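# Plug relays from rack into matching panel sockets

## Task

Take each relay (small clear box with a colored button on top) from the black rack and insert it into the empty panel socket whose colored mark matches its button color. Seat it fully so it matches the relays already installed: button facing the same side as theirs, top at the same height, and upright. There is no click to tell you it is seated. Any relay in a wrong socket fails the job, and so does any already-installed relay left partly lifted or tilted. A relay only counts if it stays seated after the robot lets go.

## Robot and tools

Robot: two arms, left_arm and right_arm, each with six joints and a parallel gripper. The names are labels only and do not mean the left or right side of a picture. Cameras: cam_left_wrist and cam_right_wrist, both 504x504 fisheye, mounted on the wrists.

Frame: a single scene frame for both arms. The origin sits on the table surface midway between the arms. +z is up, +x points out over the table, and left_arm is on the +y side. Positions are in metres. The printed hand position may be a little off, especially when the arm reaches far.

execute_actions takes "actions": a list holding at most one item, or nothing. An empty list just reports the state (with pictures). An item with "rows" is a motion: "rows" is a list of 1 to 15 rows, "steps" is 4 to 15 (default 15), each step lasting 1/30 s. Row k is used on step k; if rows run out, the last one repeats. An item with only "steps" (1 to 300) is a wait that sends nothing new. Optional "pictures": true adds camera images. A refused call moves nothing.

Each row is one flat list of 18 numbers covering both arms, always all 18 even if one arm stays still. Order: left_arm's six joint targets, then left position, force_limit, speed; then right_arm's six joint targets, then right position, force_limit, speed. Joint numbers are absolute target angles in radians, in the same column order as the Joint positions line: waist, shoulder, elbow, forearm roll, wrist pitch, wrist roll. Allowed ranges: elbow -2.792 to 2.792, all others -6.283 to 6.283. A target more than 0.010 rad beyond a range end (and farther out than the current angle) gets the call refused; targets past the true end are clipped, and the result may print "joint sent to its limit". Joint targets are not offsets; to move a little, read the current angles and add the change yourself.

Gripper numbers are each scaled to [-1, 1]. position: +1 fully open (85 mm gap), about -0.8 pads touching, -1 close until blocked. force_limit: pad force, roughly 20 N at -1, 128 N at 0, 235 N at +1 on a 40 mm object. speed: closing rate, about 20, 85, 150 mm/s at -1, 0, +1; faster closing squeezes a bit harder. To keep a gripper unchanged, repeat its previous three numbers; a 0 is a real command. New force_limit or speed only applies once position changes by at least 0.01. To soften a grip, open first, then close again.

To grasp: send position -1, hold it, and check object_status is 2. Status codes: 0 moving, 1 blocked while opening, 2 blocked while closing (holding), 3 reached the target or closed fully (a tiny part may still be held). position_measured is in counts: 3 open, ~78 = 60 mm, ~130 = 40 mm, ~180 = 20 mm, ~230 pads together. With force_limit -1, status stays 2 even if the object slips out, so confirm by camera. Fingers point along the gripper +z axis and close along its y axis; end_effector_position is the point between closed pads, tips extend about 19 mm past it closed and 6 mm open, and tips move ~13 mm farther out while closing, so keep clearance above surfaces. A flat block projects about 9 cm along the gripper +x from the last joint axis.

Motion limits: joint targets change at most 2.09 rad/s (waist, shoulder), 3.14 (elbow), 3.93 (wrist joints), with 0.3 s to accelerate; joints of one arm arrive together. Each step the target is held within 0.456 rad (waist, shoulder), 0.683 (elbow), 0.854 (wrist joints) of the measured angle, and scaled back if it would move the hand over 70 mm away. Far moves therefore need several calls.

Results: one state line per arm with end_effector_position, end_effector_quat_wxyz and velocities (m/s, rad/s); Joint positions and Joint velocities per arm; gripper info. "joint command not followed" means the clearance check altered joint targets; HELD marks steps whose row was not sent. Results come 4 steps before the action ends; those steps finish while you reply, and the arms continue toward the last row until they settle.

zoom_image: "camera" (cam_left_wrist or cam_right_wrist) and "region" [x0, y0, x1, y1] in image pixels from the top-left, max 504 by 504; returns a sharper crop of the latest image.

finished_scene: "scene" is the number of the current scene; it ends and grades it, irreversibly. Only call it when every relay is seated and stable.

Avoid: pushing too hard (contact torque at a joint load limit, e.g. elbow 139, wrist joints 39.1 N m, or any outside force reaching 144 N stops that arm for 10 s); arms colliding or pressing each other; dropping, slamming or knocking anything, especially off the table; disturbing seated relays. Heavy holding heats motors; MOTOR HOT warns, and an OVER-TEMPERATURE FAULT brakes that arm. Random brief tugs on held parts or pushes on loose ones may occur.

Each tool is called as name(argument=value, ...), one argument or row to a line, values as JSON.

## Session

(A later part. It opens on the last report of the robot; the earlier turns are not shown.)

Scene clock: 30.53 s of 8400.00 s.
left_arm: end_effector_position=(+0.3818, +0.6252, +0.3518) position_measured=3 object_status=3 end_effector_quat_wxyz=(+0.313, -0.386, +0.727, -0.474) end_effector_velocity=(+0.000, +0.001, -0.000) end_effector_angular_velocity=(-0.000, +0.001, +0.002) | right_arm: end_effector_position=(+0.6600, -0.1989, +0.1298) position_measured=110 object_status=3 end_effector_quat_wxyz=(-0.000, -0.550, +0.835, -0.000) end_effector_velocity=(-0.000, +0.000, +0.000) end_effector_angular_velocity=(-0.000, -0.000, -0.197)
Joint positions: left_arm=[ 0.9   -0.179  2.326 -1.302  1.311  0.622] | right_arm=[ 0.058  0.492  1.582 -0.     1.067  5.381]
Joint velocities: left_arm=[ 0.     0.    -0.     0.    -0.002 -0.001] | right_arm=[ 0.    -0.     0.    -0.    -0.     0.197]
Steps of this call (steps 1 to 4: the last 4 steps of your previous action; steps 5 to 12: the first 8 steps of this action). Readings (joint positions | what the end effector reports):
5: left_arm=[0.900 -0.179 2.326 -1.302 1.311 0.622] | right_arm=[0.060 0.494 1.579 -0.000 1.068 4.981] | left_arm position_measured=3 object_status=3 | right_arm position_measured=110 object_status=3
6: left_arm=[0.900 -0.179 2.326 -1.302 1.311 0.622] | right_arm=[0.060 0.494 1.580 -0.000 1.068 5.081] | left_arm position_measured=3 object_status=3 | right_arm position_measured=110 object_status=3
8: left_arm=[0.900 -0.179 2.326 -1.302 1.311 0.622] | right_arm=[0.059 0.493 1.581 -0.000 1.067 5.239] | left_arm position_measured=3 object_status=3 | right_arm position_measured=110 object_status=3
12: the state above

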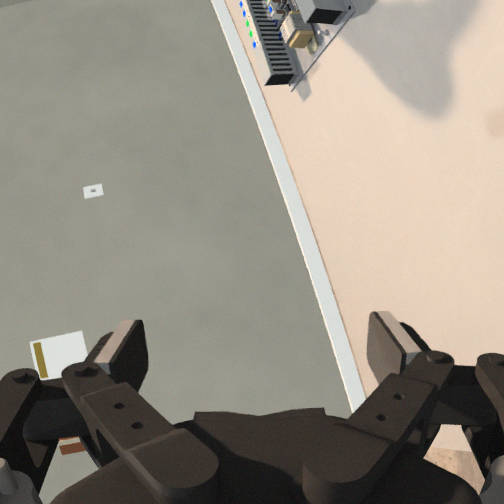

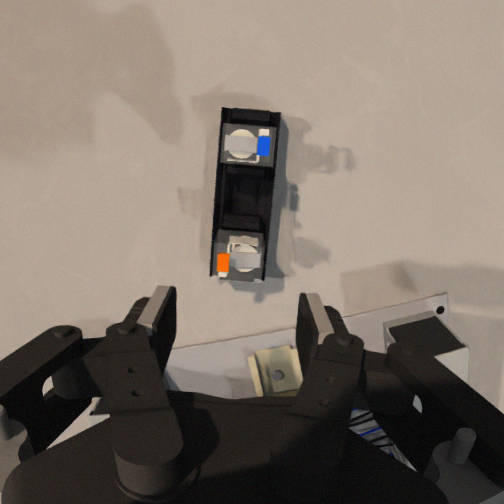

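execute_actions(
  actions=[
    {"rows":[[0.9,-0.179,2.326,-1.302,1.311,0.622,1,0,0,0.0584,0.5550,1.6263,0,0.9603,5.385,0.15,-0.5,1]],"steps":13},
  ],
  pictures=true,
)

Scene clock: 31.03 s of 8400.00 s.
left_arm: end_effector_position=(+0.3818, +0.6252, +0.3518) position_measured=3 object_status=3 end_effector_quat_wxyz=(+0.313, -0.386, +0.727, -0.474) end_effector_velocity=(+0.000, +0.001, +0.001) end_effector_angular_velocity=(+0.001, -0.001, +0.000) | right_arm: end_effector_position=(+0.6621, -0.1981, +0.0597) position_measured=110 object_status=3 end_effector_quat_wxyz=(-0.000, -0.548, +0.836, -0.000) end_effector_velocity=(+0.000, -0.000, +0.000) end_effector_angular_velocity=(+0.000, -0.000, -0.000)
Joint positions: left_arm=[ 0.9   -0.179  2.326 -1.302  1.311  0.622] | right_arm=[ 0.058  0.555  1.626 -0.     0.96   5.385]
Joint velocities: left_arm=[ 0.001 -0.    -0.001  0.     0.     0.   ] | right_arm=[-0.  0. -0.  0.  0.  0.]
Steps of this call (steps 1 to 4: the last 4 steps of your previous action; steps 5 to 6: the robot went on to your last target; steps 7 to 15: the first 9 steps of this action). Readings (joint positions | what the end effector reports):
7: left_arm=[0.900 -0.179 2.326 -1.302 1.311 0.622] | right_arm=[0.058 0.492 1.582 -0.000 1.067 5.385] | left_arm position_measured=3 object_status=3 | right_arm position_measured=110 object_status=3
8: left_arm=[0.900 -0.179 2.326 -1.302 1.311 0.622] | right_arm=[0.058 0.495 1.585 0.000 1.060 5.385] | left_arm position_measured=3 object_status=3 | right_arm position_measured=110 object_status=3
10: left_arm=[0.900 -0.179 2.326 -1.302 1.311 0.622] | right_arm=[0.058 0.524 1.605 0.000 1.011 5.385] | left_arm position_measured=3 object_status=3 | right_arm position_measured=110 object_status=3
14: left_arm=[0.900 -0.179 2.326 -1.302 1.311 0.622] | right_arm=[0.058 0.555 1.626 -0.000 0.961 5.385] | left_arm position_measured=3 object_status=3 | right_arm position_measured=110 object_status=3
15: the state above

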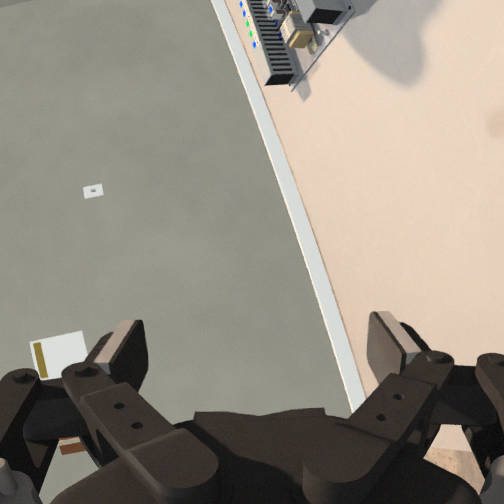

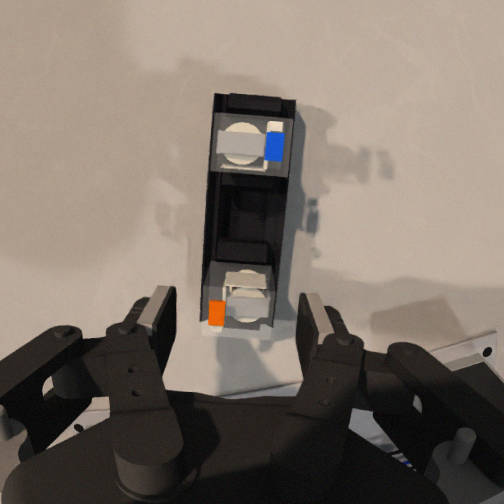

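(217,313) ≈ ref. Descend and close.

execute_actions(
  actions=[
    {"rows":[[0.9,-0.179,2.326,-1.302,1.311,0.622,1,0,0,0.0584,0.5662,1.6333,0,0.9421,5.385,0.15,-0.5,1],[0.9,-0.179,2.326,-1.302,1.311,0.622,1,0,0,0.0584,0.5662,1.6333,0,0.9421,5.385,0.15,-0.5,1],[0.9,-0.179,2.326,-1.302,1.311,0.622,1,0,0,0.0584,0.5662,1.6333,0,0.9421,5.385,0.15,-0.5,1],[0.9,-0.179,2.326,-1.302,1.311,0.622,1,0,0,0.0584,0.5662,1.6333,0,0.9421,5.385,0.15,-0.5,1],[0.9,-0.179,2.326,-1.302,1.311,0.622,1,0,0,0.0584,0.5662,1.6333,0,0.9421,5.385,-1,-0.5,0]],"steps":15},
  ],
)

execute_actions(
  actions=[
    {"rows":[[0.9,-0.179,2.326,-1.302,1.311,0.622,1,0,0,0.0584,0.5662,1.6333,0,0.9421,5.385,-1,-0.5,0]],"steps":10},
  ],
  pictures=true,
)

Scene clock: 31.60 s of 8400.00 s.
left_arm: end_effector_position=(+0.3818, +0.6252, +0.3518) position_measured=3 object_status=3 end_effector_quat_wxyz=(+0.313, -0.386, +0.727, -0.474) end_effector_velocity=(+0.000, -0.000, +0.000) end_effector_angular_velocity=(+0.000, -0.000, -0.001) | right_arm: end_effector_position=(+0.6619, -0.1980, +0.0480) position_measured=140 object_status=0 end_effector_quat_wxyz=(+0.000, -0.548, +0.836, -0.000) end_effector_velocity=(+0.000, -0.000, -0.001) end_effector_angular_velocity=(-0.001, +0.001, +0.000)
Joint positions: left_arm=[ 0.9   -0.179  2.326 -1.302  1.311  0.622] | right_arm=[0.058 0.566 1.633 0.    0.942 5.385]
Joint velocities: left_arm=[-0.001  0.    -0.001  0.     0.    -0.   ] | right_arm=[-0.     0.001 -0.    -0.    -0.    -0.   ]
Steps of this call (steps 1 to 4: the last 4 steps of your previous action; steps 5 to 6: the robot went on to your last target; steps 7 to 17: the first 11 steps of this action). Readings (joint positions | what the end effector reports):
7: left_arm=[0.900 -0.179 2.326 -1.302 1.311 0.622] | right_arm=[0.058 0.555 1.626 -0.000 0.960 5.385] | left_arm position_measured=3 object_status=3 | right_arm position_measured=110 object_status=3
8: left_arm=[0.900 -0.179 2.326 -1.302 1.311 0.622] | right_arm=[0.058 0.558 1.628 0.000 0.954 5.385] | left_arm position_measured=3 object_status=3 | right_arm position_measured=110 object_status=3
10: left_arm=[0.900 -0.179 2.326 -1.302 1.311 0.622] | right_arm=[0.058 0.566 1.634 0.000 0.943 5.385] | left_arm position_measured=3 object_status=3 | right_arm position_measured=110 object_status=3
14: left_arm=[0.900 -0.179 2.326 -1.302 1.311 0.622] | right_arm=[0.058 0.566 1.633 0.000 0.942 5.385] | left_arm position_measured=3 object_status=3 | right_arm position_measured=119 object_status=0
17: the state above

Scene clock: 31.93 s of 8400.00 s.
left_arm: end_effector_position=(+0.3818, +0.6252, +0.3518) position_measured=3 object_status=3 end_effector_quat_wxyz=(+0.313, -0.386, +0.727, -0.474) end_effector_velocity=(-0.000, +0.001, -0.000) end_effector_angular_velocity=(+0.000, +0.001, +0.002) | right_arm: end_effector_position=(+0.6620, -0.1980, +0.0479) position_measured=164 object_status=2 end_effector_quat_wxyz=(+0.000, -0.548, +0.836, -0.000) end_effector_velocity=(+0.000, -0.001, -0.000) end_effector_angular_velocity=(+0.000, +0.000, -0.001)
Joint positions: left_arm=[ 0.9   -0.179  2.326 -1.302  1.311  0.622] | right_arm=[ 0.058  0.566  1.633 -0.     0.942  5.385]
Joint velocities: left_arm=[ 0.001  0.     0.001 -0.    -0.001  0.   ] | right_arm=[-0.001  0.     0.     0.    -0.     0.   ]
Steps of this call (steps 1 to 4: the last 4 steps of your previous action; steps 5 to 10: the first 6 steps of this action). Readings (joint positions | what the end effector reports):
5: left_arm=[0.900 -0.179 2.326 -1.302 1.311 0.622] | right_arm=[0.058 0.566 1.633 -0.000 0.942 5.385] | left_arm position_measured=3 object_status=3 | right_arm position_measured=164 object_status=0
6: left_arm=[0.900 -0.179 2.326 -1.302 1.311 0.622] | right_arm=[0.058 0.566 1.633 -0.000 0.942 5.385] | left_arm position_measured=3 object_status=3 | right_arm position_measured=164 object_status=0
8: left_arm=[0.900 -0.179 2.326 -1.302 1.311 0.622] | right_arm=[0.058 0.566 1.633 -0.000 0.942 5.385] | left_arm position_measured=3 object_status=3 | right_arm position_measured=164 object_status=0
10: the state above

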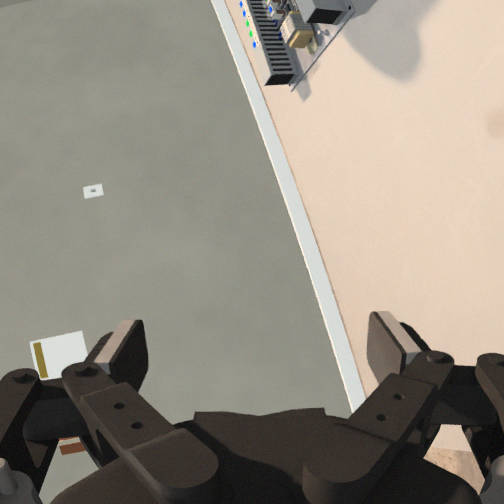

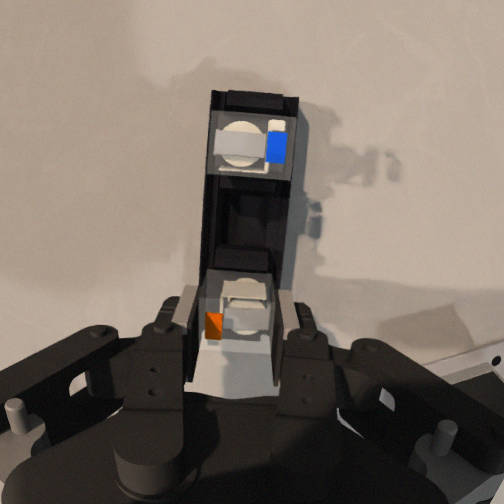

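execute_actions(
  actions=[
    {"rows":[[0.9,-0.179,2.326,-1.302,1.311,0.622,1,0,0,0.0584,0.562,1.631,0,0.9486,5.385,-1,-0.5,0],[0.9,-0.179,2.326,-1.302,1.311,0.622,1,0,0,0.0584,0.555,1.6263,0,0.9603,5.385,-1,-0.5,0],[0.9,-0.179,2.326,-1.302,1.311,0.622,1,0,0,0.0584,0.545,1.619,0,0.9776,5.385,-1,-0.5,0],[0.9,-0.179,2.326,-1.302,1.311,0.622,1,0,0,0.0584,0.462,1.548,0,1.1316,5.385,-1,-0.5,0],[0.9,-0.179,2.326,-1.302,1.311,0.622,1,0,0,0.0584,0.462,1.548,0,1.1316,5.385,-1,-0.5,0],[0.9,-0.179,2.326,-1.302,1.311,0.622,1,0,0,0.0584,0.462,1.548,0,1.1316,5.385,-1,-0.5,0],[0.9,-0.179,2.326,-1.302,1.311,0.622,1,0,0,0.0584,0.462,1.548,0,1.1316,5.385,-1,-0.5,0],[0.9,-0.179,2.326,-1.302,1.311,0.622,1,0,0,0.0584,0.462,1.548,0,1.1316,5.385,-1,-0.5,0],[0.9,-0.179,2.326,-1.302,1.311,0.622,1,0,0,0.0584,0.462,1.548,0,1.1316,5.385,-1,-0.5,0],[0.9,-0.179,2.326,-1.302,1.311,0.622,1,0,0,0.0584,0.462,1.548,0,1.1316,5.385,-1,-0.5,0],[0.9,-0.179,2.326,-1.302,1.311,0.622,1,0,0,0.0584,0.462,1.548,0,1.1316,4.7,-1,-0.5,0]],"steps":15},
  ],
)

execute_actions(
  actions=[
    {"rows":[[0.9,-0.179,2.326,-1.302,1.311,0.622,1,0,0,0.0584,0.462,1.548,0,1.1316,4.0,-1,-0.5,0],[0.9,-0.179,2.326,-1.302,1.311,0.622,1,0,0,0.0584,0.462,1.548,0,1.1316,4.0,-1,-0.5,0],[0.9,-0.179,2.326,-1.302,1.311,0.622,1,0,0,0.2144,0.5679,1.3806,0,1.1930,2.1234,-1,-0.5,0]],"steps":15},
  ],
)

execute_actions(
  actions=[
    {"rows":[[0.9,-0.179,2.326,-1.302,1.311,0.622,1,0,0,0.2144,0.5679,1.3806,0,1.1930,2.1234,-1,-0.5,0]],"steps":15},
  ],
)

execute_actions(
  actions=[
    {"rows":[[0.9,-0.179,2.326,-1.302,1.311,0.622,1,0,0,0.2144,0.5679,1.3806,0,1.1930,2.1234,-1,-0.5,0],[0.9,-0.179,2.326,-1.302,1.311,0.622,1,0,0,0.2144,0.5679,1.3806,0,1.1930,2.1234,-1,-0.5,0],[0.9,-0.179,2.326,-1.302,1.311,0.622,1,0,0,0.2144,0.6119,1.4346,0,1.0951,2.1234,-1,-0.5,0]],"steps":15},
  ],
  pictures=true,
)

Scene clock: 32.97 s of 8400.00 s.
left_arm: end_effector_position=(+0.3818, +0.6252, +0.3518) position_measured=3 object_status=3 end_effector_quat_wxyz=(+0.313, -0.386, +0.727, -0.474) end_effector_velocity=(+0.001, -0.001, +0.000) end_effector_angular_velocity=(+0.003, -0.001, -0.003) | right_arm: end_effector_position=(+0.6599, -0.1986, +0.1702) position_measured=164 object_status=2 end_effector_quat_wxyz=(+0.001, -0.548, +0.836, -0.000) end_effector_velocity=(-0.010, -0.003, +0.060) end_effector_angular_velocity=(-0.002, +0.006, +0.016)
Joint positions: left_arm=[ 0.9   -0.179  2.326 -1.302  1.311  0.622] | right_arm=[0.058 0.462 1.549 0.    1.13  5.385]
Joint velocities: left_arm=[-0.003 -0.    -0.     0.    -0.001  0.002] | right_arm=[-0.001 -0.054 -0.034 -0.     0.095 -0.016]
Steps of this call (steps 1 to 4: the last 4 steps of your previous action; steps 5 to 15: the robot went on to your last target; steps 16 to 20: nothing new was sent; steps 21 to 31: the first 11 steps of this action). Readings (joint positions | what the end effector reports):
21: left_arm=[0.900 -0.179 2.326 -1.302 1.311 0.622] | right_arm=[0.058 0.566 1.633 -0.000 0.942 5.385] | left_arm position_measured=3 object_status=3 | right_arm position_measured=164 object_status=2
22: left_arm=[0.900 -0.179 2.326 -1.302 1.311 0.622] | right_arm=[0.058 0.565 1.633 -0.000 0.945 5.385] | left_arm position_measured=3 object_status=3 | right_arm position_measured=164 object_status=2
24: left_arm=[0.900 -0.179 2.326 -1.302 1.311 0.622] | right_arm=[0.058 0.554 1.625 -0.000 0.963 5.385] | left_arm position_measured=3 object_status=3 | right_arm position_measured=164 object_status=2
28: left_arm=[0.900 -0.179 2.326 -1.302 1.311 0.622] | right_arm=[0.058 0.491 1.573 -0.000 1.077 5.385] | left_arm position_measured=3 object_status=3 | right_arm position_measured=164 object_status=2
31: the state above

Scene clock: 33.47 s of 8400.00 s.
left_arm: end_effector_position=(+0.3818, +0.6252, +0.3518) position_measured=3 object_status=3 end_effector_quat_wxyz=(+0.313, -0.386, +0.727, -0.474) end_effector_velocity=(-0.000, +0.000, +0.000) end_effector_angular_velocity=(-0.000, +0.000, +0.001) | right_arm: end_effector_position=(+0.6728, -0.1304, +0.1699) position_measured=164 object_status=2 end_effector_quat_wxyz=(+0.000, +0.915, -0.403, -0.000) end_effector_velocity=(+0.044, +0.328, -0.001) end_effector_angular_velocity=(+0.003, -0.000, +3.338)
Joint positions: left_arm=[ 0.9   -0.179  2.326 -1.302  1.311  0.622] | right_arm=[0.135 0.515 1.466 0.    1.162 4.309]
Joint velocities: left_arm=[ 0.    -0.    -0.    -0.    -0.001 -0.001] | right_arm=[ 0.361  0.243 -0.387 -0.     0.142 -2.977]
Steps of this call (steps 1 to 4: the last 4 steps of your previous action; steps 5 to 15: the first 11 steps of this action). Readings (joint positions | what the end effector reports):
5: left_arm=[0.900 -0.179 2.326 -1.302 1.311 0.622] | right_arm=[0.058 0.462 1.548 0.000 1.131 5.205] | left_arm position_measured=3 object_status=3 | right_arm position_measured=164 object_status=2
6: left_arm=[0.900 -0.179 2.326 -1.302 1.311 0.622] | right_arm=[0.058 0.462 1.548 0.000 1.131 5.126] | left_arm position_measured=3 object_status=3 | right_arm position_measured=164 object_status=2
8: left_arm=[0.900 -0.179 2.326 -1.302 1.311 0.622] | right_arm=[0.059 0.463 1.548 0.000 1.132 4.927] | left_arm position_measured=3 object_status=3 | right_arm position_measured=164 object_status=2
12: left_arm=[0.900 -0.179 2.326 -1.302 1.311 0.622] | right_arm=[0.094 0.488 1.510 0.000 1.146 4.582] | left_arm position_measured=3 object_status=3 | right_arm position_measured=164 object_status=2
15: the state above

Scene clock: 33.97 s of 8400.00 s.
left_arm: end_effector_position=(+0.3818, +0.6252, +0.3518) position_measured=3 object_status=3 end_effector_quat_wxyz=(+0.313, -0.386, +0.727, -0.474) end_effector_velocity=(+0.000, -0.000, -0.000) end_effector_angular_velocity=(+0.001, +0.000, +0.000) | right_arm: end_effector_position=(+0.6785, -0.0591, +0.1699) position_measured=164 object_status=2 end_effector_quat_wxyz=(+0.000, +0.860, +0.510, +0.000) end_effector_velocity=(+0.001, +0.021, +0.002) end_effector_angular_velocity=(+0.001, -0.003, +3.024)
Joint positions: left_arm=[ 0.9   -0.179  2.326 -1.302  1.311  0.622] | right_arm=[0.212 0.566 1.383 0.    1.192 2.488]
Joint velocities: left_arm=[-0.001 -0.     0.     0.    -0.001  0.001] | right_arm=[ 0.022  0.013 -0.024  0.     0.009 -3.002]
Steps of this call (steps 1 to 4: the last 4 steps of your previous action; steps 5 to 15: the first 11 steps of this action). Readings (joint positions | what the end effector reports):
5: left_arm=[0.900 -0.179 2.326 -1.302 1.311 0.622] | right_arm=[0.186 0.549 1.411 0.000 1.182 3.717] | left_arm position_measured=3 object_status=3 | right_arm position_measured=164 object_status=2
6: left_arm=[0.900 -0.179 2.326 -1.302 1.311 0.622] | right_arm=[0.192 0.553 1.405 0.000 1.184 3.592] | left_arm position_measured=3 object_status=3 | right_arm position_measured=164 object_status=2
8: left_arm=[0.900 -0.179 2.326 -1.302 1.311 0.622] | right_arm=[0.200 0.559 1.396 0.000 1.188 3.342] | left_arm position_measured=3 object_status=3 | right_arm position_measured=164 object_status=2
12: left_arm=[0.900 -0.179 2.326 -1.302 1.311 0.622] | right_arm=[0.209 0.564 1.386 0.000 1.191 2.841] | left_arm position_measured=3 object_status=3 | right_arm position_measured=164 object_status=2
15: the state above

Scene clock: 34.47 s of 8400.00 s.
left_arm: end_effector_position=(+0.3818, +0.6252, +0.3518) position_measured=3 object_status=3 end_effector_quat_wxyz=(+0.313, -0.386, +0.727, -0.474) end_effector_velocity=(-0.000, -0.000, +0.000) end_effector_angular_velocity=(+0.000, -0.001, -0.001) | right_arm: end_effector_position=(+0.6786, -0.0568, +0.1045) position_measured=164 object_status=2 end_effector_quat_wxyz=(-0.000, +0.753, +0.658, -0.000) end_effector_velocity=(+0.001, -0.001, +0.000) end_effector_angular_velocity=(+0.001, -0.003, -0.000)
Joint positions: left_arm=[ 0.9   -0.179  2.326 -1.302  1.311  0.622] | right_arm=[ 0.214  0.613  1.434 -0.     1.095  2.123]
Joint velocities: left_arm=[ 0.    -0.    -0.     0.     0.     0.001] | right_arm=[-0.001 -0.     0.    -0.    -0.003 -0.001]
Steps of this call (steps 1 to 4: the last 4 steps of your previous action; steps 5 to 15: the first 11 steps of this action). Readings (joint positions | what the end effector reports):
5: left_arm=[0.900 -0.179 2.326 -1.302 1.311 0.622] | right_arm=[0.214 0.568 1.381 0.000 1.193 2.157] | left_arm position_measured=3 object_status=3 | right_arm position_measured=164 object_status=2
6: left_arm=[0.900 -0.179 2.326 -1.302 1.311 0.622] | right_arm=[0.214 0.568 1.381 0.000 1.193 2.134] | left_arm position_measured=3 object_status=3 | right_arm position_measured=164 object_status=2
8: left_arm=[0.900 -0.179 2.326 -1.302 1.311 0.622] | right_arm=[0.214 0.571 1.384 -0.000 1.186 2.124] | left_arm position_measured=3 object_status=3 | right_arm position_measured=164 object_status=2
12: left_arm=[0.900 -0.179 2.326 -1.302 1.311 0.622] | right_arm=[0.214 0.612 1.434 -0.000 1.098 2.124] | left_arm position_measured=3 object_status=3 | right_arm position_measured=164 object_status=2
15: the state above

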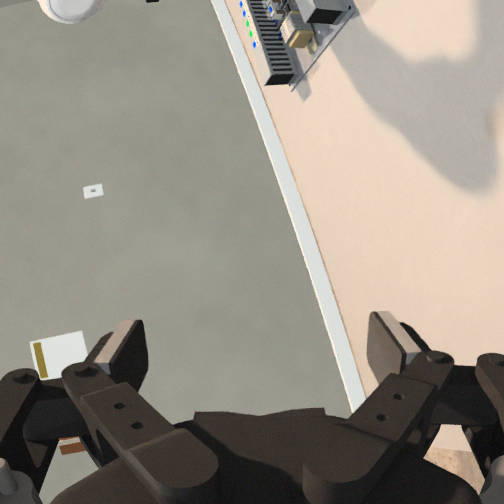

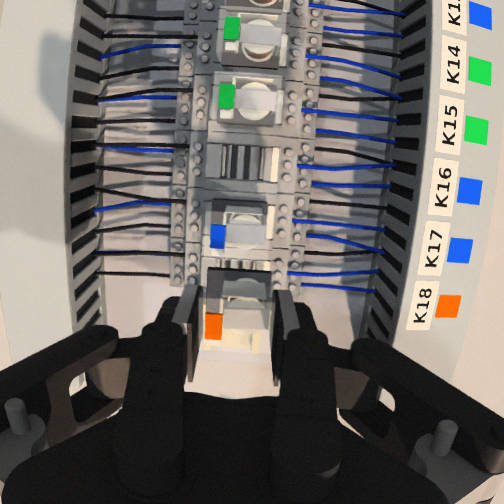

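execute_actions(
  actions=[
    {"rows":[[0.9,-0.179,2.326,-1.302,1.311,0.622,1,0,0,0.2141,0.6090,1.4396,0,1.0930,2.1231,-1,-0.5,0],[0.9,-0.179,2.326,-1.302,1.311,0.622,1,0,0,0.2141,0.6090,1.4396,0,1.0930,2.1231,-1,-0.5,0],[0.9,-0.179,2.326,-1.302,1.311,0.622,1,0,0,0.2141,0.6090,1.4396,0,1.0930,2.1231,-1,-0.5,0],[0.9,-0.179,2.326,-1.302,1.311,0.622,1,0,0,0.2141,0.6166,1.4468,0,1.0782,2.1231,-1,-0.5,0]],"steps":13},
  ],
  pictures=true,
)

Scene clock: 35.10 s of 8400.00 s.
left_arm: end_effector_position=(+0.3818, +0.6252, +0.3518) position_measured=3 object_status=3 end_effector_quat_wxyz=(+0.313, -0.386, +0.727, -0.474) end_effector_velocity=(+0.000, -0.001, -0.001) end_effector_angular_velocity=(-0.001, +0.001, -0.001) | right_arm: end_effector_position=(+0.6767, -0.0579, +0.0950) position_measured=164 object_status=2 end_effector_quat_wxyz=(-0.000, +0.753, +0.658, +0.000) end_effector_velocity=(+0.000, -0.000, -0.002) end_effector_angular_velocity=(-0.000, +0.001, -0.001)
Joint positions: left_arm=[ 0.9   -0.179  2.326 -1.302  1.311  0.622] | right_arm=[0.214 0.616 1.447 0.    1.078 2.123]
Joint velocities: left_arm=[-0.001 -0.     0.001  0.    -0.    -0.001] | right_arm=[-0.001  0.002  0.     0.    -0.001 -0.   ]
Steps of this call (steps 1 to 4: the last 4 steps of your previous action; steps 5 to 10: the robot went on to your last target; steps 11 to 19: the first 9 steps of this action). Readings (joint positions | what the end effector reports):
11: left_arm=[0.900 -0.179 2.326 -1.302 1.311 0.622] | right_arm=[0.214 0.612 1.435 0.000 1.095 2.123] | left_arm position_measured=3 object_status=3 | right_arm position_measured=164 object_status=2
12: left_arm=[0.900 -0.179 2.326 -1.302 1.311 0.622] | right_arm=[0.214 0.611 1.437 0.000 1.094 2.123] | left_arm position_measured=3 object_status=3 | right_arm position_measured=164 object_status=2
14: left_arm=[0.900 -0.179 2.326 -1.302 1.311 0.622] | right_arm=[0.214 0.609 1.440 0.000 1.093 2.123] | left_arm position_measured=3 object_status=3 | right_arm position_measured=164 object_status=2
18: left_arm=[0.900 -0.179 2.326 -1.302 1.311 0.622] | right_arm=[0.214 0.616 1.447 0.000 1.078 2.123] | left_arm position_measured=3 object_status=3 | right_arm position_measured=164 object_status=2
19: the state above

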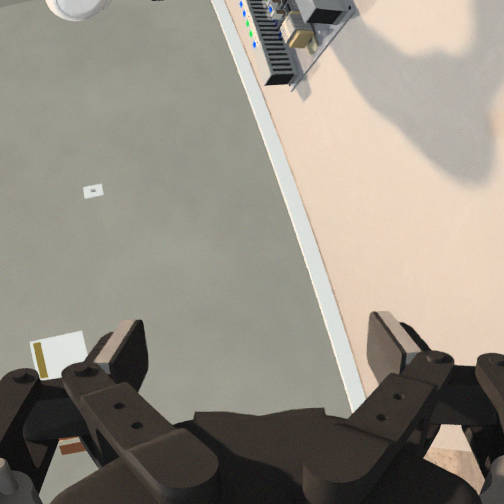

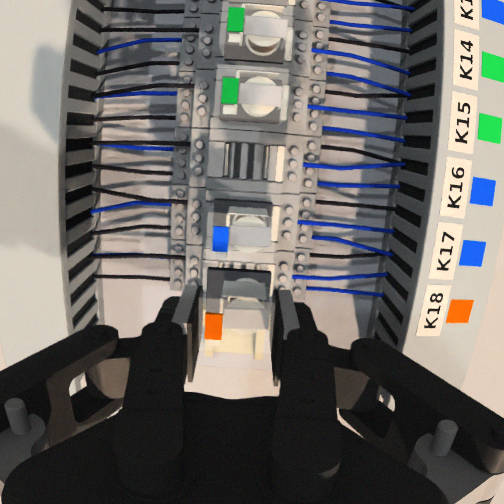

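execute_actions(
  actions=[
    {"rows":[[0.9,-0.179,2.326,-1.302,1.311,0.622,1,0,0,0.2141,0.6176,1.4477,0,1.0763,2.1231,-1,-0.5,0],[0.9,-0.179,2.326,-1.302,1.311,0.622,1,0,0,0.2141,0.6186,1.4485,0,1.0745,2.1231,-1,-0.5,0],[0.9,-0.179,2.326,-1.302,1.311,0.622,1,0,0,0.2141,0.6196,1.4494,0,1.0726,2.1231,-1,-0.5,0],[0.9,-0.179,2.326,-1.302,1.311,0.622,1,0,0,0.2141,0.6206,1.4502,0,1.0708,2.1231,-1,-0.5,0],[0.9,-0.179,2.326,-1.302,1.311,0.622,1,0,0,0.2141,0.6216,1.4511,0,1.0689,2.1231,-1,-0.5,0],[0.9,-0.179,2.326,-1.302,1.311,0.622,1,0,0,0.2141,0.6225,1.4519,0,1.0672,2.1231,-1,-0.5,0],[0.9,-0.179,2.326,-1.302,1.311,0.622,1,0,0,0.2141,0.6235,1.4528,0,1.0653,2.1231,-1,-0.5,0],[0.9,-0.179,2.326,-1.302,1.311,0.622,1,0,0,0.2141,0.6245,1.4536,0,1.0635,2.1231,-1,-0.5,0],[0.9,-0.179,2.326,-1.302,1.311,0.622,1,0,0,0.2141,0.6255,1.4544,0,1.0617,2.1231,-1,-0.5,0],[0.9,-0.179,2.326,-1.302,1.311,0.622,1,0,0,0.2141,0.6265,1.4553,0,1.0598,2.1231,-1,-0.5,0],[0.9,-0.179,2.326,-1.302,1.311,0.622,1,0,0,0.2141,0.6275,1.4561,0,1.0580,2.1231,-1,-0.5,0],[0.9,-0.179,2.326,-1.302,1.311,0.622,1,0,0,0.2141,0.6284,1.4570,0,1.0562,2.1231,-1,-0.5,0],[0.9,-0.179,2.326,-1.302,1.311,0.622,1,0,0,0.2141,0.6294,1.4578,0,1.0544,2.1231,-1,-0.5,0],[0.9,-0.179,2.326,-1.302,1.311,0.622,1,0,0,0.2141,0.6303,1.4586,0,1.0527,2.1231,-1,-0.5,0]],"steps":15},
  ],
)

execute_actions(
  actions=[
    {"rows":[[0.9,-0.179,2.326,-1.302,1.311,0.622,1,0,0,0.2141,0.6303,1.4586,0,1.0527,2.1231,-1,-0.5,0]],"steps":10},
  ],
  pictures=true,
)

Scene clock: 38.97 s of 8400.00 s.
left_arm: end_effector_position=(+0.3818, +0.6252, +0.3518) position_measured=3 object_status=3 end_effector_quat_wxyz=(+0.313, -0.386, +0.727, -0.474) end_effector_velocity=(+0.000, +0.000, +0.000) end_effector_angular_velocity=(+0.001, +0.000, +0.001) | right_arm: end_effector_position=(+0.6768, -0.0578, +0.0829) position_measured=164 object_status=2 end_effector_quat_wxyz=(-0.000, +0.753, +0.658, -0.000) end_effector_velocity=(+0.000, -0.001, -0.037) end_effector_angular_velocity=(+0.000, -0.000, -0.001)
Joint positions: left_arm=[ 0.9   -0.179  2.326 -1.302  1.311  0.622] | right_arm=[ 0.214  0.626  1.455 -0.     1.061  2.123]
Joint velocities: left_arm=[ 0.    -0.    -0.     0.    -0.001 -0.   ] | right_arm=[-0.001  0.029  0.025  0.    -0.054 -0.   ]
Steps of this call (steps 1 to 4: the last 4 steps of your previous action; steps 5 to 15: the robot went on to your last target; steps 16 to 90: nothing new was sent; then 0.50 s passed at rest; steps 91 to 101: the first 11 steps of this action). Readings (joint positions | what the end effector reports):
91: left_arm=[0.900 -0.179 2.326 -1.302 1.311 0.622] | right_arm=[0.214 0.617 1.447 -0.000 1.078 2.123] | left_arm position_measured=3 object_status=3 | right_arm position_measured=164 object_status=2
92: left_arm=[0.900 -0.179 2.326 -1.302 1.311 0.622] | right_arm=[0.214 0.617 1.447 0.000 1.077 2.123] | left_arm position_measured=3 object_status=3 | right_arm position_measured=164 object_status=2
94: left_arm=[0.900 -0.179 2.326 -1.302 1.311 0.622] | right_arm=[0.214 0.619 1.449 -0.000 1.074 2.123] | left_arm position_measured=3 object_status=3 | right_arm position_measured=164 object_status=2
98: left_arm=[0.900 -0.179 2.326 -1.302 1.311 0.622] | right_arm=[0.214 0.623 1.452 -0.000 1.066 2.123] | left_arm position_measured=3 object_status=3 | right_arm position_measured=164 object_status=2
101: the state above

Scene clock: 39.30 s of 8400.00 s.
left_arm: end_effector_position=(+0.3818, +0.6252, +0.3518) position_measured=3 object_status=3 end_effector_quat_wxyz=(+0.313, -0.386, +0.727, -0.474) end_effector_velocity=(+0.000, -0.000, -0.000) end_effector_angular_velocity=(-0.000, +0.000, +0.000) | right_arm: end_effector_position=(+0.6768, -0.0579, +0.0774) position_measured=164 object_status=2 end_effector_quat_wxyz=(+0.000, +0.753, +0.658, -0.000) end_effector_velocity=(-0.000, +0.001, -0.001) end_effector_angular_velocity=(-0.000, +0.001, +0.001)
Joint positions: left_arm=[ 0.9   -0.179  2.326 -1.302  1.311  0.622] | right_arm=[ 0.214  0.63   1.459 -0.     1.053  2.123]
Joint velocities: left_arm=[-0.    -0.     0.    -0.    -0.    -0.001] | right_arm=[ 0.001  0.     0.    -0.    -0.    -0.   ]
Steps of this call (steps 1 to 4: the last 4 steps of your previous action; steps 5 to 10: the first 6 steps of this action). Readings (joint positions | what the end effector reports):
5: left_arm=[0.900 -0.179 2.326 -1.302 1.311 0.622] | right_arm=[0.214 0.630 1.459 -0.000 1.053 2.123] | left_arm position_measured=3 object_status=3 | right_arm position_measured=164 object_status=2
6: left_arm=[0.900 -0.179 2.326 -1.302 1.311 0.622] | right_arm=[0.214 0.630 1.459 -0.000 1.053 2.123] | left_arm position_measured=3 object_status=3 | right_arm position_measured=164 object_status=2
8: left_arm=[0.900 -0.179 2.326 -1.302 1.311 0.622] | right_arm=[0.214 0.630 1.459 -0.000 1.053 2.123] | left_arm position_measured=3 object_status=3 | right_arm position_measured=164 object_status=2
10: the state above

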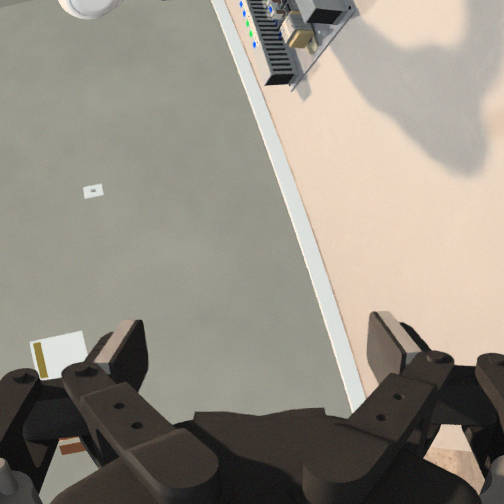

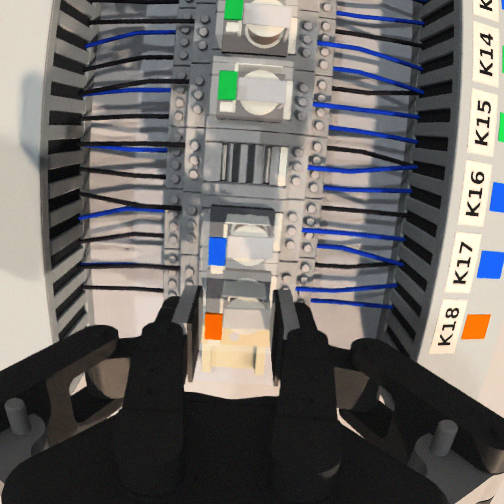

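execute_actions(
  actions=[],
)

Scene clock: 39.93 s of 8400.00 s.
left_arm: end_effector_position=(+0.3818, +0.6252, +0.3518) position_measured=3 object_status=3 end_effector_quat_wxyz=(+0.313, -0.386, +0.727, -0.474) end_effector_velocity=(+0.000, -0.000, -0.000) end_effector_angular_velocity=(+0.000, +0.000, +0.000) | right_arm: end_effector_position=(+0.6768, -0.0579, +0.0774) position_measured=164 object_status=2 end_effector_quat_wxyz=(+0.000, +0.753, +0.658, -0.000) end_effector_velocity=(-0.000, +0.000, -0.000) end_effector_angular_velocity=(-0.001, +0.000, +0.000)
Joint positions: left_arm=[ 0.9   -0.179  2.326 -1.302  1.311  0.622] | right_arm=[ 0.214  0.63   1.459 -0.     1.053  2.123]
Joint velocities: left_arm=[-0.    -0.     0.    -0.    -0.001  0.   ] | right_arm=[ 0.  0.  0. -0. -0. -0.]
Kept back: nothing.
Steps of this call (steps 1 to 4: the last 4 steps of your previous action; steps 5 to 15: the robot went on to your last target; steps 16 to 19: nothing new was sent). Readings (joint positions | what the end effector reports):
1: left_arm=[0.900 -0.179 2.326 -1.302 1.311 0.622] | right_arm=[0.214 0.630 1.459 -0.000 1.053 2.123] | left_arm position_measured=3 object_status=3 | right_arm position_measured=164 object_status=2
2: left_arm=[0.900 -0.179 2.326 -1.302 1.311 0.622] | right_arm=[0.214 0.630 1.459 -0.000 1.053 2.123] | left_arm position_measured=3 object_status=3 | right_arm position_measured=164 object_status=2
4: left_arm=[0.900 -0.179 2.326 -1.302 1.311 0.622] | right_arm=[0.214 0.630 1.459 -0.000 1.053 2.123] | left_arm position_measured=3 object_status=3 | right_arm position_measured=164 object_status=2
8: left_arm=[0.900 -0.179 2.326 -1.302 1.311 0.622] | right_arm=[0.214 0.630 1.459 -0.000 1.053 2.123] | left_arm position_measured=3 object_status=3 | right_arm position_measured=164 object_status=2
19: the state above
All arms were judged still, so your last target was given up. Only a new action makes them travel on or press farther. Fingers that are still opening or closing keep moving.

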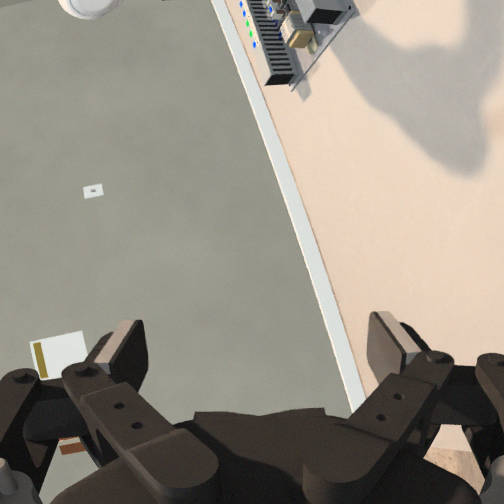

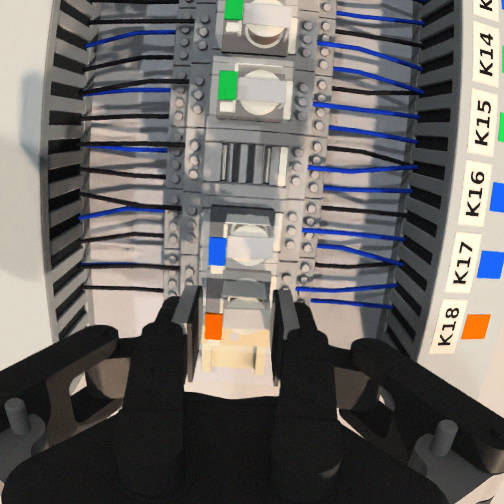

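execute_actions(
  actions=[
    {"rows":[[0.9,-0.179,2.326,-1.302,1.311,0.622,1,0,0,0.2141,0.6303,1.4586,0,1.0527,2.1231,0.15,-0.6,1],[0.9,-0.179,2.326,-1.302,1.311,0.622,1,0,0,0.2141,0.6303,1.4586,0,1.0527,2.1231,0.15,-0.6,1],[0.9,-0.179,2.326,-1.302,1.311,0.622,1,0,0,0.2141,0.6303,1.4586,0,1.0527,2.1231,0.15,-0.6,1],[0.9,-0.179,2.326,-1.302,1.311,0.622,1,0,0,0.2141,0.6303,1.4586,0,1.0527,2.1231,0.15,-0.6,1],[0.9,-0.179,2.326,-1.302,1.311,0.622,1,0,0,0.2141,0.6303,1.4586,0,1.0527,2.1231,0.15,-0.6,1],[0.9,-0.179,2.326,-1.302,1.311,0.622,1,0,0,0.2141,0.6303,1.4586,0,1.0527,2.1231,0.15,-0.6,1],[0.9,-0.179,2.326,-1.302,1.311,0.622,1,0,0,0.2141,0.6303,1.4586,0,1.0527,2.1231,0.15,-0.6,1],[0.9,-0.179,2.326,-1.302,1.311,0.622,1,0,0,0.2141,0.6166,1.4468,0,1.0782,2.1231,0.15,-0.6,1],[0.9,-0.179,2.326,-1.302,1.311,0.622,1,0,0,0.2141,0.609,1.4396,0,1.093,2.1231,0.15,-0.6,1],[0.9,-0.179,2.326,-1.302,1.311,0.622,1,0,0,0.2133,0.5855,1.4083,0,1.1478,2.1223,0.15,-0.6,1]],"steps":15},
  ],
)

execute_actions(
  actions=[
    {"rows":[[0.9,-0.179,2.326,-1.302,1.311,0.622,1,0,0,0.2133,0.5855,1.4083,0,1.1478,2.1223,-1,-0.6,1]],"steps":10},
  ],
  pictures=true,
)

Scene clock: 40.80 s of 8400.00 s.
left_arm: end_effector_position=(+0.3818, +0.6252, +0.3518) position_measured=3 object_status=3 end_effector_quat_wxyz=(+0.313, -0.386, +0.727, -0.474) end_effector_velocity=(+0.000, -0.000, -0.000) end_effector_angular_velocity=(-0.000, +0.000, -0.001) | right_arm: end_effector_position=(+0.6772, -0.0577, +0.1069) position_measured=110 object_status=0 end_effector_quat_wxyz=(-0.000, +0.753, +0.658, -0.000) end_effector_velocity=(+0.012, +0.004, +0.505) end_effector_angular_velocity=(-0.006, +0.015, +0.002)
Joint positions: left_arm=[ 0.9   -0.179  2.326 -1.302  1.311  0.622] | right_arm=[ 0.214  0.608  1.436 -0.     1.098  2.123]
Joint velocities: left_arm=[-0.001 -0.     0.     0.     0.    -0.   ] | right_arm=[-0.002 -0.351 -0.415  0.001  0.782 -0.004]
Steps of this call (steps 1 to 15: nothing new was sent; steps 16 to 26: the first 11 steps of this action). Readings (joint positions | what the end effector reports):
16: left_arm=[0.900 -0.179 2.326 -1.302 1.311 0.622] | right_arm=[0.214 0.630 1.459 -0.000 1.053 2.123] | left_arm position_measured=3 object_status=3 | right_arm position_measured=164 object_status=0
17: left_arm=[0.900 -0.179 2.326 -1.302 1.311 0.622] | right_arm=[0.214 0.630 1.459 -0.000 1.053 2.123] | left_arm position_measured=3 object_status=3 | right_arm position_measured=164 object_status=0
19: left_arm=[0.900 -0.179 2.326 -1.302 1.311 0.622] | right_arm=[0.214 0.630 1.459 -0.000 1.053 2.123] | left_arm position_measured=3 object_status=3 | right_arm position_measured=147 object_status=0
23: left_arm=[0.900 -0.179 2.326 -1.302 1.311 0.622] | right_arm=[0.214 0.630 1.459 -0.000 1.053 2.123] | left_arm position_measured=3 object_status=3 | right_arm position_measured=114 object_status=0
26: the state above

Scene clock: 41.13 s of 8400.00 s.
left_arm: end_effector_position=(+0.3818, +0.6252, +0.3518) position_measured=3 object_status=3 end_effector_quat_wxyz=(+0.313, -0.386, +0.727, -0.474) end_effector_velocity=(+0.000, -0.000, -0.001) end_effector_angular_velocity=(+0.001, +0.001, +0.001) | right_arm: end_effector_position=(+0.6783, -0.0579, +0.1408) position_measured=151 object_status=0 end_effector_quat_wxyz=(+0.000, +0.753, +0.658, +0.000) end_effector_velocity=(+0.001, -0.001, +0.001) end_effector_angular_velocity=(+0.000, -0.002, -0.001)
Joint positions: left_arm=[ 0.9   -0.179  2.326 -1.302  1.311  0.622] | right_arm=[0.213 0.585 1.408 0.    1.148 2.122]
Joint velocities: left_arm=[-0.002 -0.     0.001  0.    -0.003  0.   ] | right_arm=[-0.001 -0.    -0.001 -0.001  0.    -0.   ]
Steps of this call (steps 1 to 4: the last 4 steps of your previous action; steps 5 to 10: the first 6 steps of this action). Readings (joint positions | what the end effector reports):
5: left_arm=[0.900 -0.179 2.326 -1.302 1.311 0.622] | right_arm=[0.213 0.585 1.409 0.000 1.148 2.122] | left_arm position_measured=3 object_status=3 | right_arm position_measured=110 object_status=0
6: left_arm=[0.900 -0.179 2.326 -1.302 1.311 0.622] | right_arm=[0.213 0.585 1.409 0.000 1.148 2.122] | left_arm position_measured=3 object_status=3 | right_arm position_measured=111 object_status=0
8: left_arm=[0.900 -0.179 2.326 -1.302 1.311 0.622] | right_arm=[0.213 0.585 1.408 0.000 1.148 2.122] | left_arm position_measured=3 object_status=3 | right_arm position_measured=127 object_status=0
10: the state above

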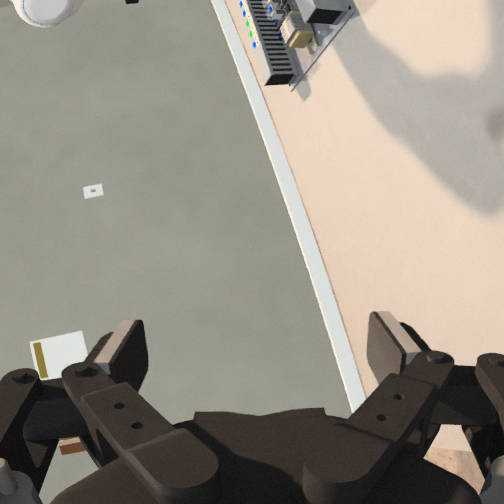

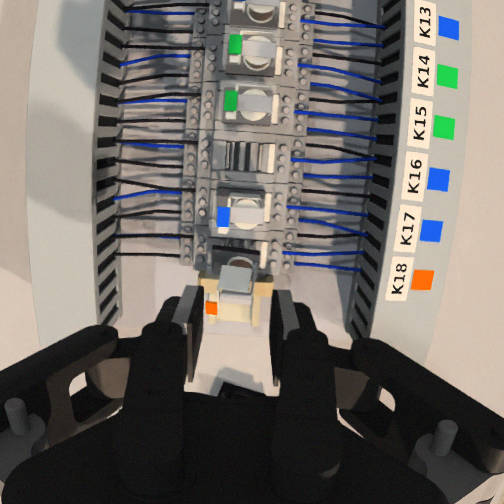

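zoom_image(
  camera="cam_right_wrist",
  region=[170,190,310,350],
)

Region (170, 190, 310, 350) of cam_right_wrist's 504x504 image, scaled by 3.150, with more detail than that image has; it fills the left 441 columns of this view, and the rest is white.

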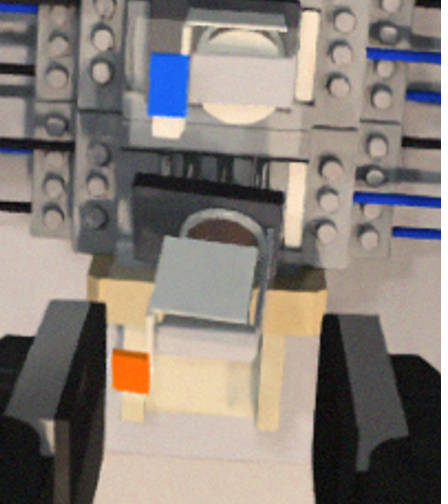

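execute_actions(
  actions=[
    {"rows":[[0.9,-0.179,2.326,-1.302,1.311,0.622,1,0,0,0.2133,0.56,1.385,0,1.1966,2.1223,0.15,-0.6,1],[0.9,-0.179,2.326,-1.302,1.311,0.622,1,0,0,0.2133,0.56,1.385,0,1.1966,2.1223,0.15,-0.6,1],[0.9,-0.179,2.326,-1.302,1.311,0.622,1,0,0,0.2133,0.56,1.385,0,1.1966,2.1223,0.15,-0.6,1],[0.9,-0.179,2.326,-1.302,1.311,0.622,1,0,0,0.163,0.5245,1.4512,0,1.1659,2.072,0.15,-0.6,1]],"steps":15},
  ],
)

execute_actions(
  actions=[
    {"steps":6},
  ],
  pictures=true,
)

zoom_image(
  camera="cam_right_wrist",
  region=[150,130,330,330],
)

Scene clock: 41.97 s of 8400.00 s.
left_arm: end_effector_position=(+0.3818, +0.6252, +0.3518) position_measured=3 object_status=3 end_effector_quat_wxyz=(+0.313, -0.386, +0.727, -0.474) end_effector_velocity=(-0.000, +0.001, -0.000) end_effector_angular_velocity=(-0.001, +0.001, +0.003) | right_arm: end_effector_position=(+0.6701, -0.1071, +0.1697) position_measured=125 object_status=0 end_effector_quat_wxyz=(+0.000, +0.753, +0.658, -0.000) end_effector_velocity=(+0.001, +0.001, +0.001) end_effector_angular_velocity=(+0.002, -0.004, +0.002)
Joint positions: left_arm=[ 0.9   -0.179  2.326 -1.302  1.311  0.622] | right_arm=[ 0.163  0.525  1.451 -0.     1.166  2.072]
Joint velocities: left_arm=[ 0.002  0.     0.    -0.    -0.001 -0.001] | right_arm=[ 0.    -0.001 -0.     0.001 -0.004 -0.002]
Steps of this call (steps 1 to 4: the last 4 steps of your previous action; steps 5 to 14: the robot went on to your last target; steps 15 to 25: the first 11 steps of this action). Readings (joint positions | what the end effector reports):
15: left_arm=[0.900 -0.179 2.326 -1.302 1.311 0.622] | right_arm=[0.213 0.585 1.408 -0.000 1.148 2.122] | left_arm position_measured=3 object_status=3 | right_arm position_measured=231 object_status=0
16: left_arm=[0.900 -0.179 2.326 -1.302 1.311 0.622] | right_arm=[0.213 0.583 1.405 -0.000 1.155 2.122] | left_arm position_measured=3 object_status=3 | right_arm position_measured=230 object_status=0
18: left_arm=[0.900 -0.179 2.326 -1.302 1.311 0.622] | right_arm=[0.213 0.564 1.387 -0.000 1.190 2.122] | left_arm position_measured=3 object_status=3 | right_arm position_measured=214 object_status=0
22: left_arm=[0.900 -0.179 2.326 -1.302 1.311 0.622] | right_arm=[0.170 0.528 1.440 -0.000 1.172 2.079] | left_arm position_measured=3 object_status=3 | right_arm position_measured=164 object_status=0
25: the state above

Scene clock: 42.17 s of 8400.00 s.
left_arm: end_effector_position=(+0.3818, +0.6252, +0.3518) position_measured=3 object_status=3 end_effector_quat_wxyz=(+0.313, -0.386, +0.727, -0.474) end_effector_velocity=(-0.000, -0.000, +0.000) end_effector_angular_velocity=(-0.001, +0.000, -0.000) | right_arm: end_effector_position=(+0.6700, -0.1070, +0.1697) position_measured=110 object_status=0 end_effector_quat_wxyz=(-0.000, +0.753, +0.658, -0.000) end_effector_velocity=(-0.000, -0.001, +0.000) end_effector_angular_velocity=(+0.000, -0.000, -0.001)
Joint positions: left_arm=[ 0.9   -0.179  2.326 -1.302  1.311  0.622] | right_arm=[ 0.163  0.525  1.451 -0.     1.166  2.072]
Joint velocities: left_arm=[-0.    -0.001  0.    -0.     0.    -0.001] | right_arm=[-0.001 -0.     0.001 -0.    -0.    -0.   ]
Kept back: nothing.
Steps of this call (steps 1 to 4: the last 4 steps of your previous action; steps 5 to 6: the robot went on to your last target). Readings (joint positions | what the end effector reports):
1: left_arm=[0.900 -0.179 2.326 -1.302 1.311 0.622] | right_arm=[0.163 0.525 1.451 -0.000 1.166 2.072] | left_arm position_measured=3 object_status=3 | right_arm position_measured=118 object_status=0
2: left_arm=[0.900 -0.179 2.326 -1.302 1.311 0.622] | right_arm=[0.163 0.525 1.451 -0.000 1.166 2.072] | left_arm position_measured=3 object_status=3 | right_arm position_measured=114 object_status=0
4: left_arm=[0.900 -0.179 2.326 -1.302 1.311 0.622] | right_arm=[0.163 0.525 1.451 -0.000 1.166 2.072] | left_arm position_measured=3 object_status=3 | right_arm position_measured=111 object_status=0
6: the state above

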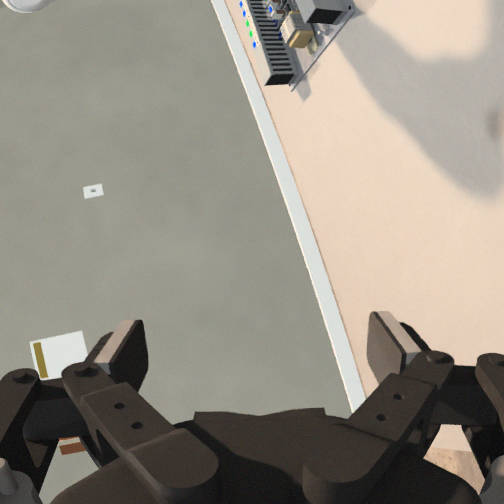

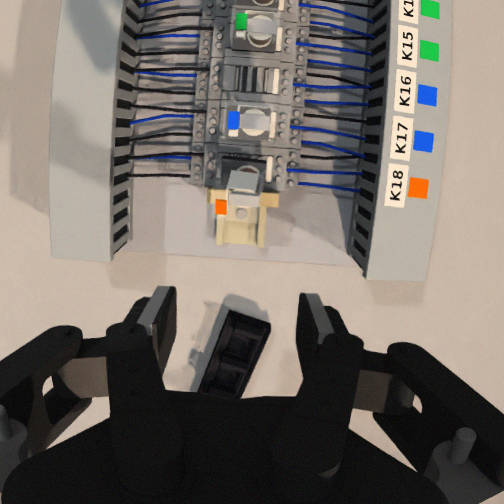

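Region (150, 130, 330, 330) of cam_right_wrist's 504x504 image, scaled by 2.520, with more detail than that image has; it fills the left 454 columns of this view, and the rest is white.

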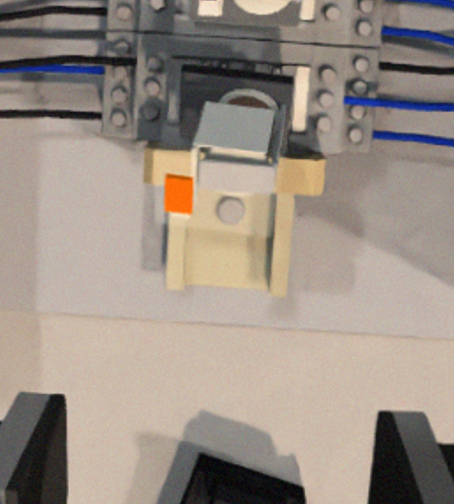

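execute_actions(
  actions=[
    {"rows":[[0.9,-0.179,2.326,-1.302,1.311,0.622,1,0,0,0.163,0.5245,1.4512,0.15,1.1659,2.072,0.15,-0.6,1]],"steps":12},
  ],
)

Scene clock: 44.40 s of 8400.00 s.
left_arm: end_effector_position=(+0.3818, +0.6252, +0.3518) position_measured=3 object_status=3 end_effector_quat_wxyz=(+0.313, -0.386, +0.727, -0.474) end_effector_velocity=(+0.000, -0.000, -0.000) end_effector_angular_velocity=(-0.001, +0.001, -0.000) | right_arm: end_effector_position=(+0.6565, -0.0684, +0.1726) position_measured=110 object_status=3 end_effector_quat_wxyz=(-0.064, +0.770, +0.634, +0.024) end_effector_velocity=(-0.002, +0.006, +0.001) end_effector_angular_velocity=(+0.020, +0.007, -0.009)
Joint positions: left_arm=[ 0.9   -0.179  2.326 -1.302  1.311  0.622] | right_arm=[0.163 0.524 1.451 0.149 1.166 2.072]
Joint velocities: left_arm=[-0.001  0.     0.     0.    -0.    -0.001] | right_arm=[ 0.    -0.    -0.     0.023  0.    -0.   ]
Steps of this call (steps 1 to 15: the robot went on to your last target; steps 16 to 59: nothing new was sent; steps 60 to 67: the first 8 steps of this action). Readings (joint positions | what the end effector reports):
60: left_arm=[0.900 -0.179 2.326 -1.302 1.311 0.622] | right_arm=[0.163 0.525 1.451 0.000 1.166 2.072] | left_arm position_measured=3 object_status=3 | right_arm position_measured=110 object_status=3
61: left_arm=[0.900 -0.179 2.326 -1.302 1.311 0.622] | right_arm=[0.163 0.524 1.451 0.008 1.166 2.072] | left_arm position_measured=3 object_status=3 | right_arm position_measured=110 object_status=3
63: left_arm=[0.900 -0.179 2.326 -1.302 1.311 0.622] | right_arm=[0.163 0.524 1.451 0.064 1.166 2.072] | left_arm position_measured=3 object_status=3 | right_arm position_measured=110 object_status=3
67: the state above


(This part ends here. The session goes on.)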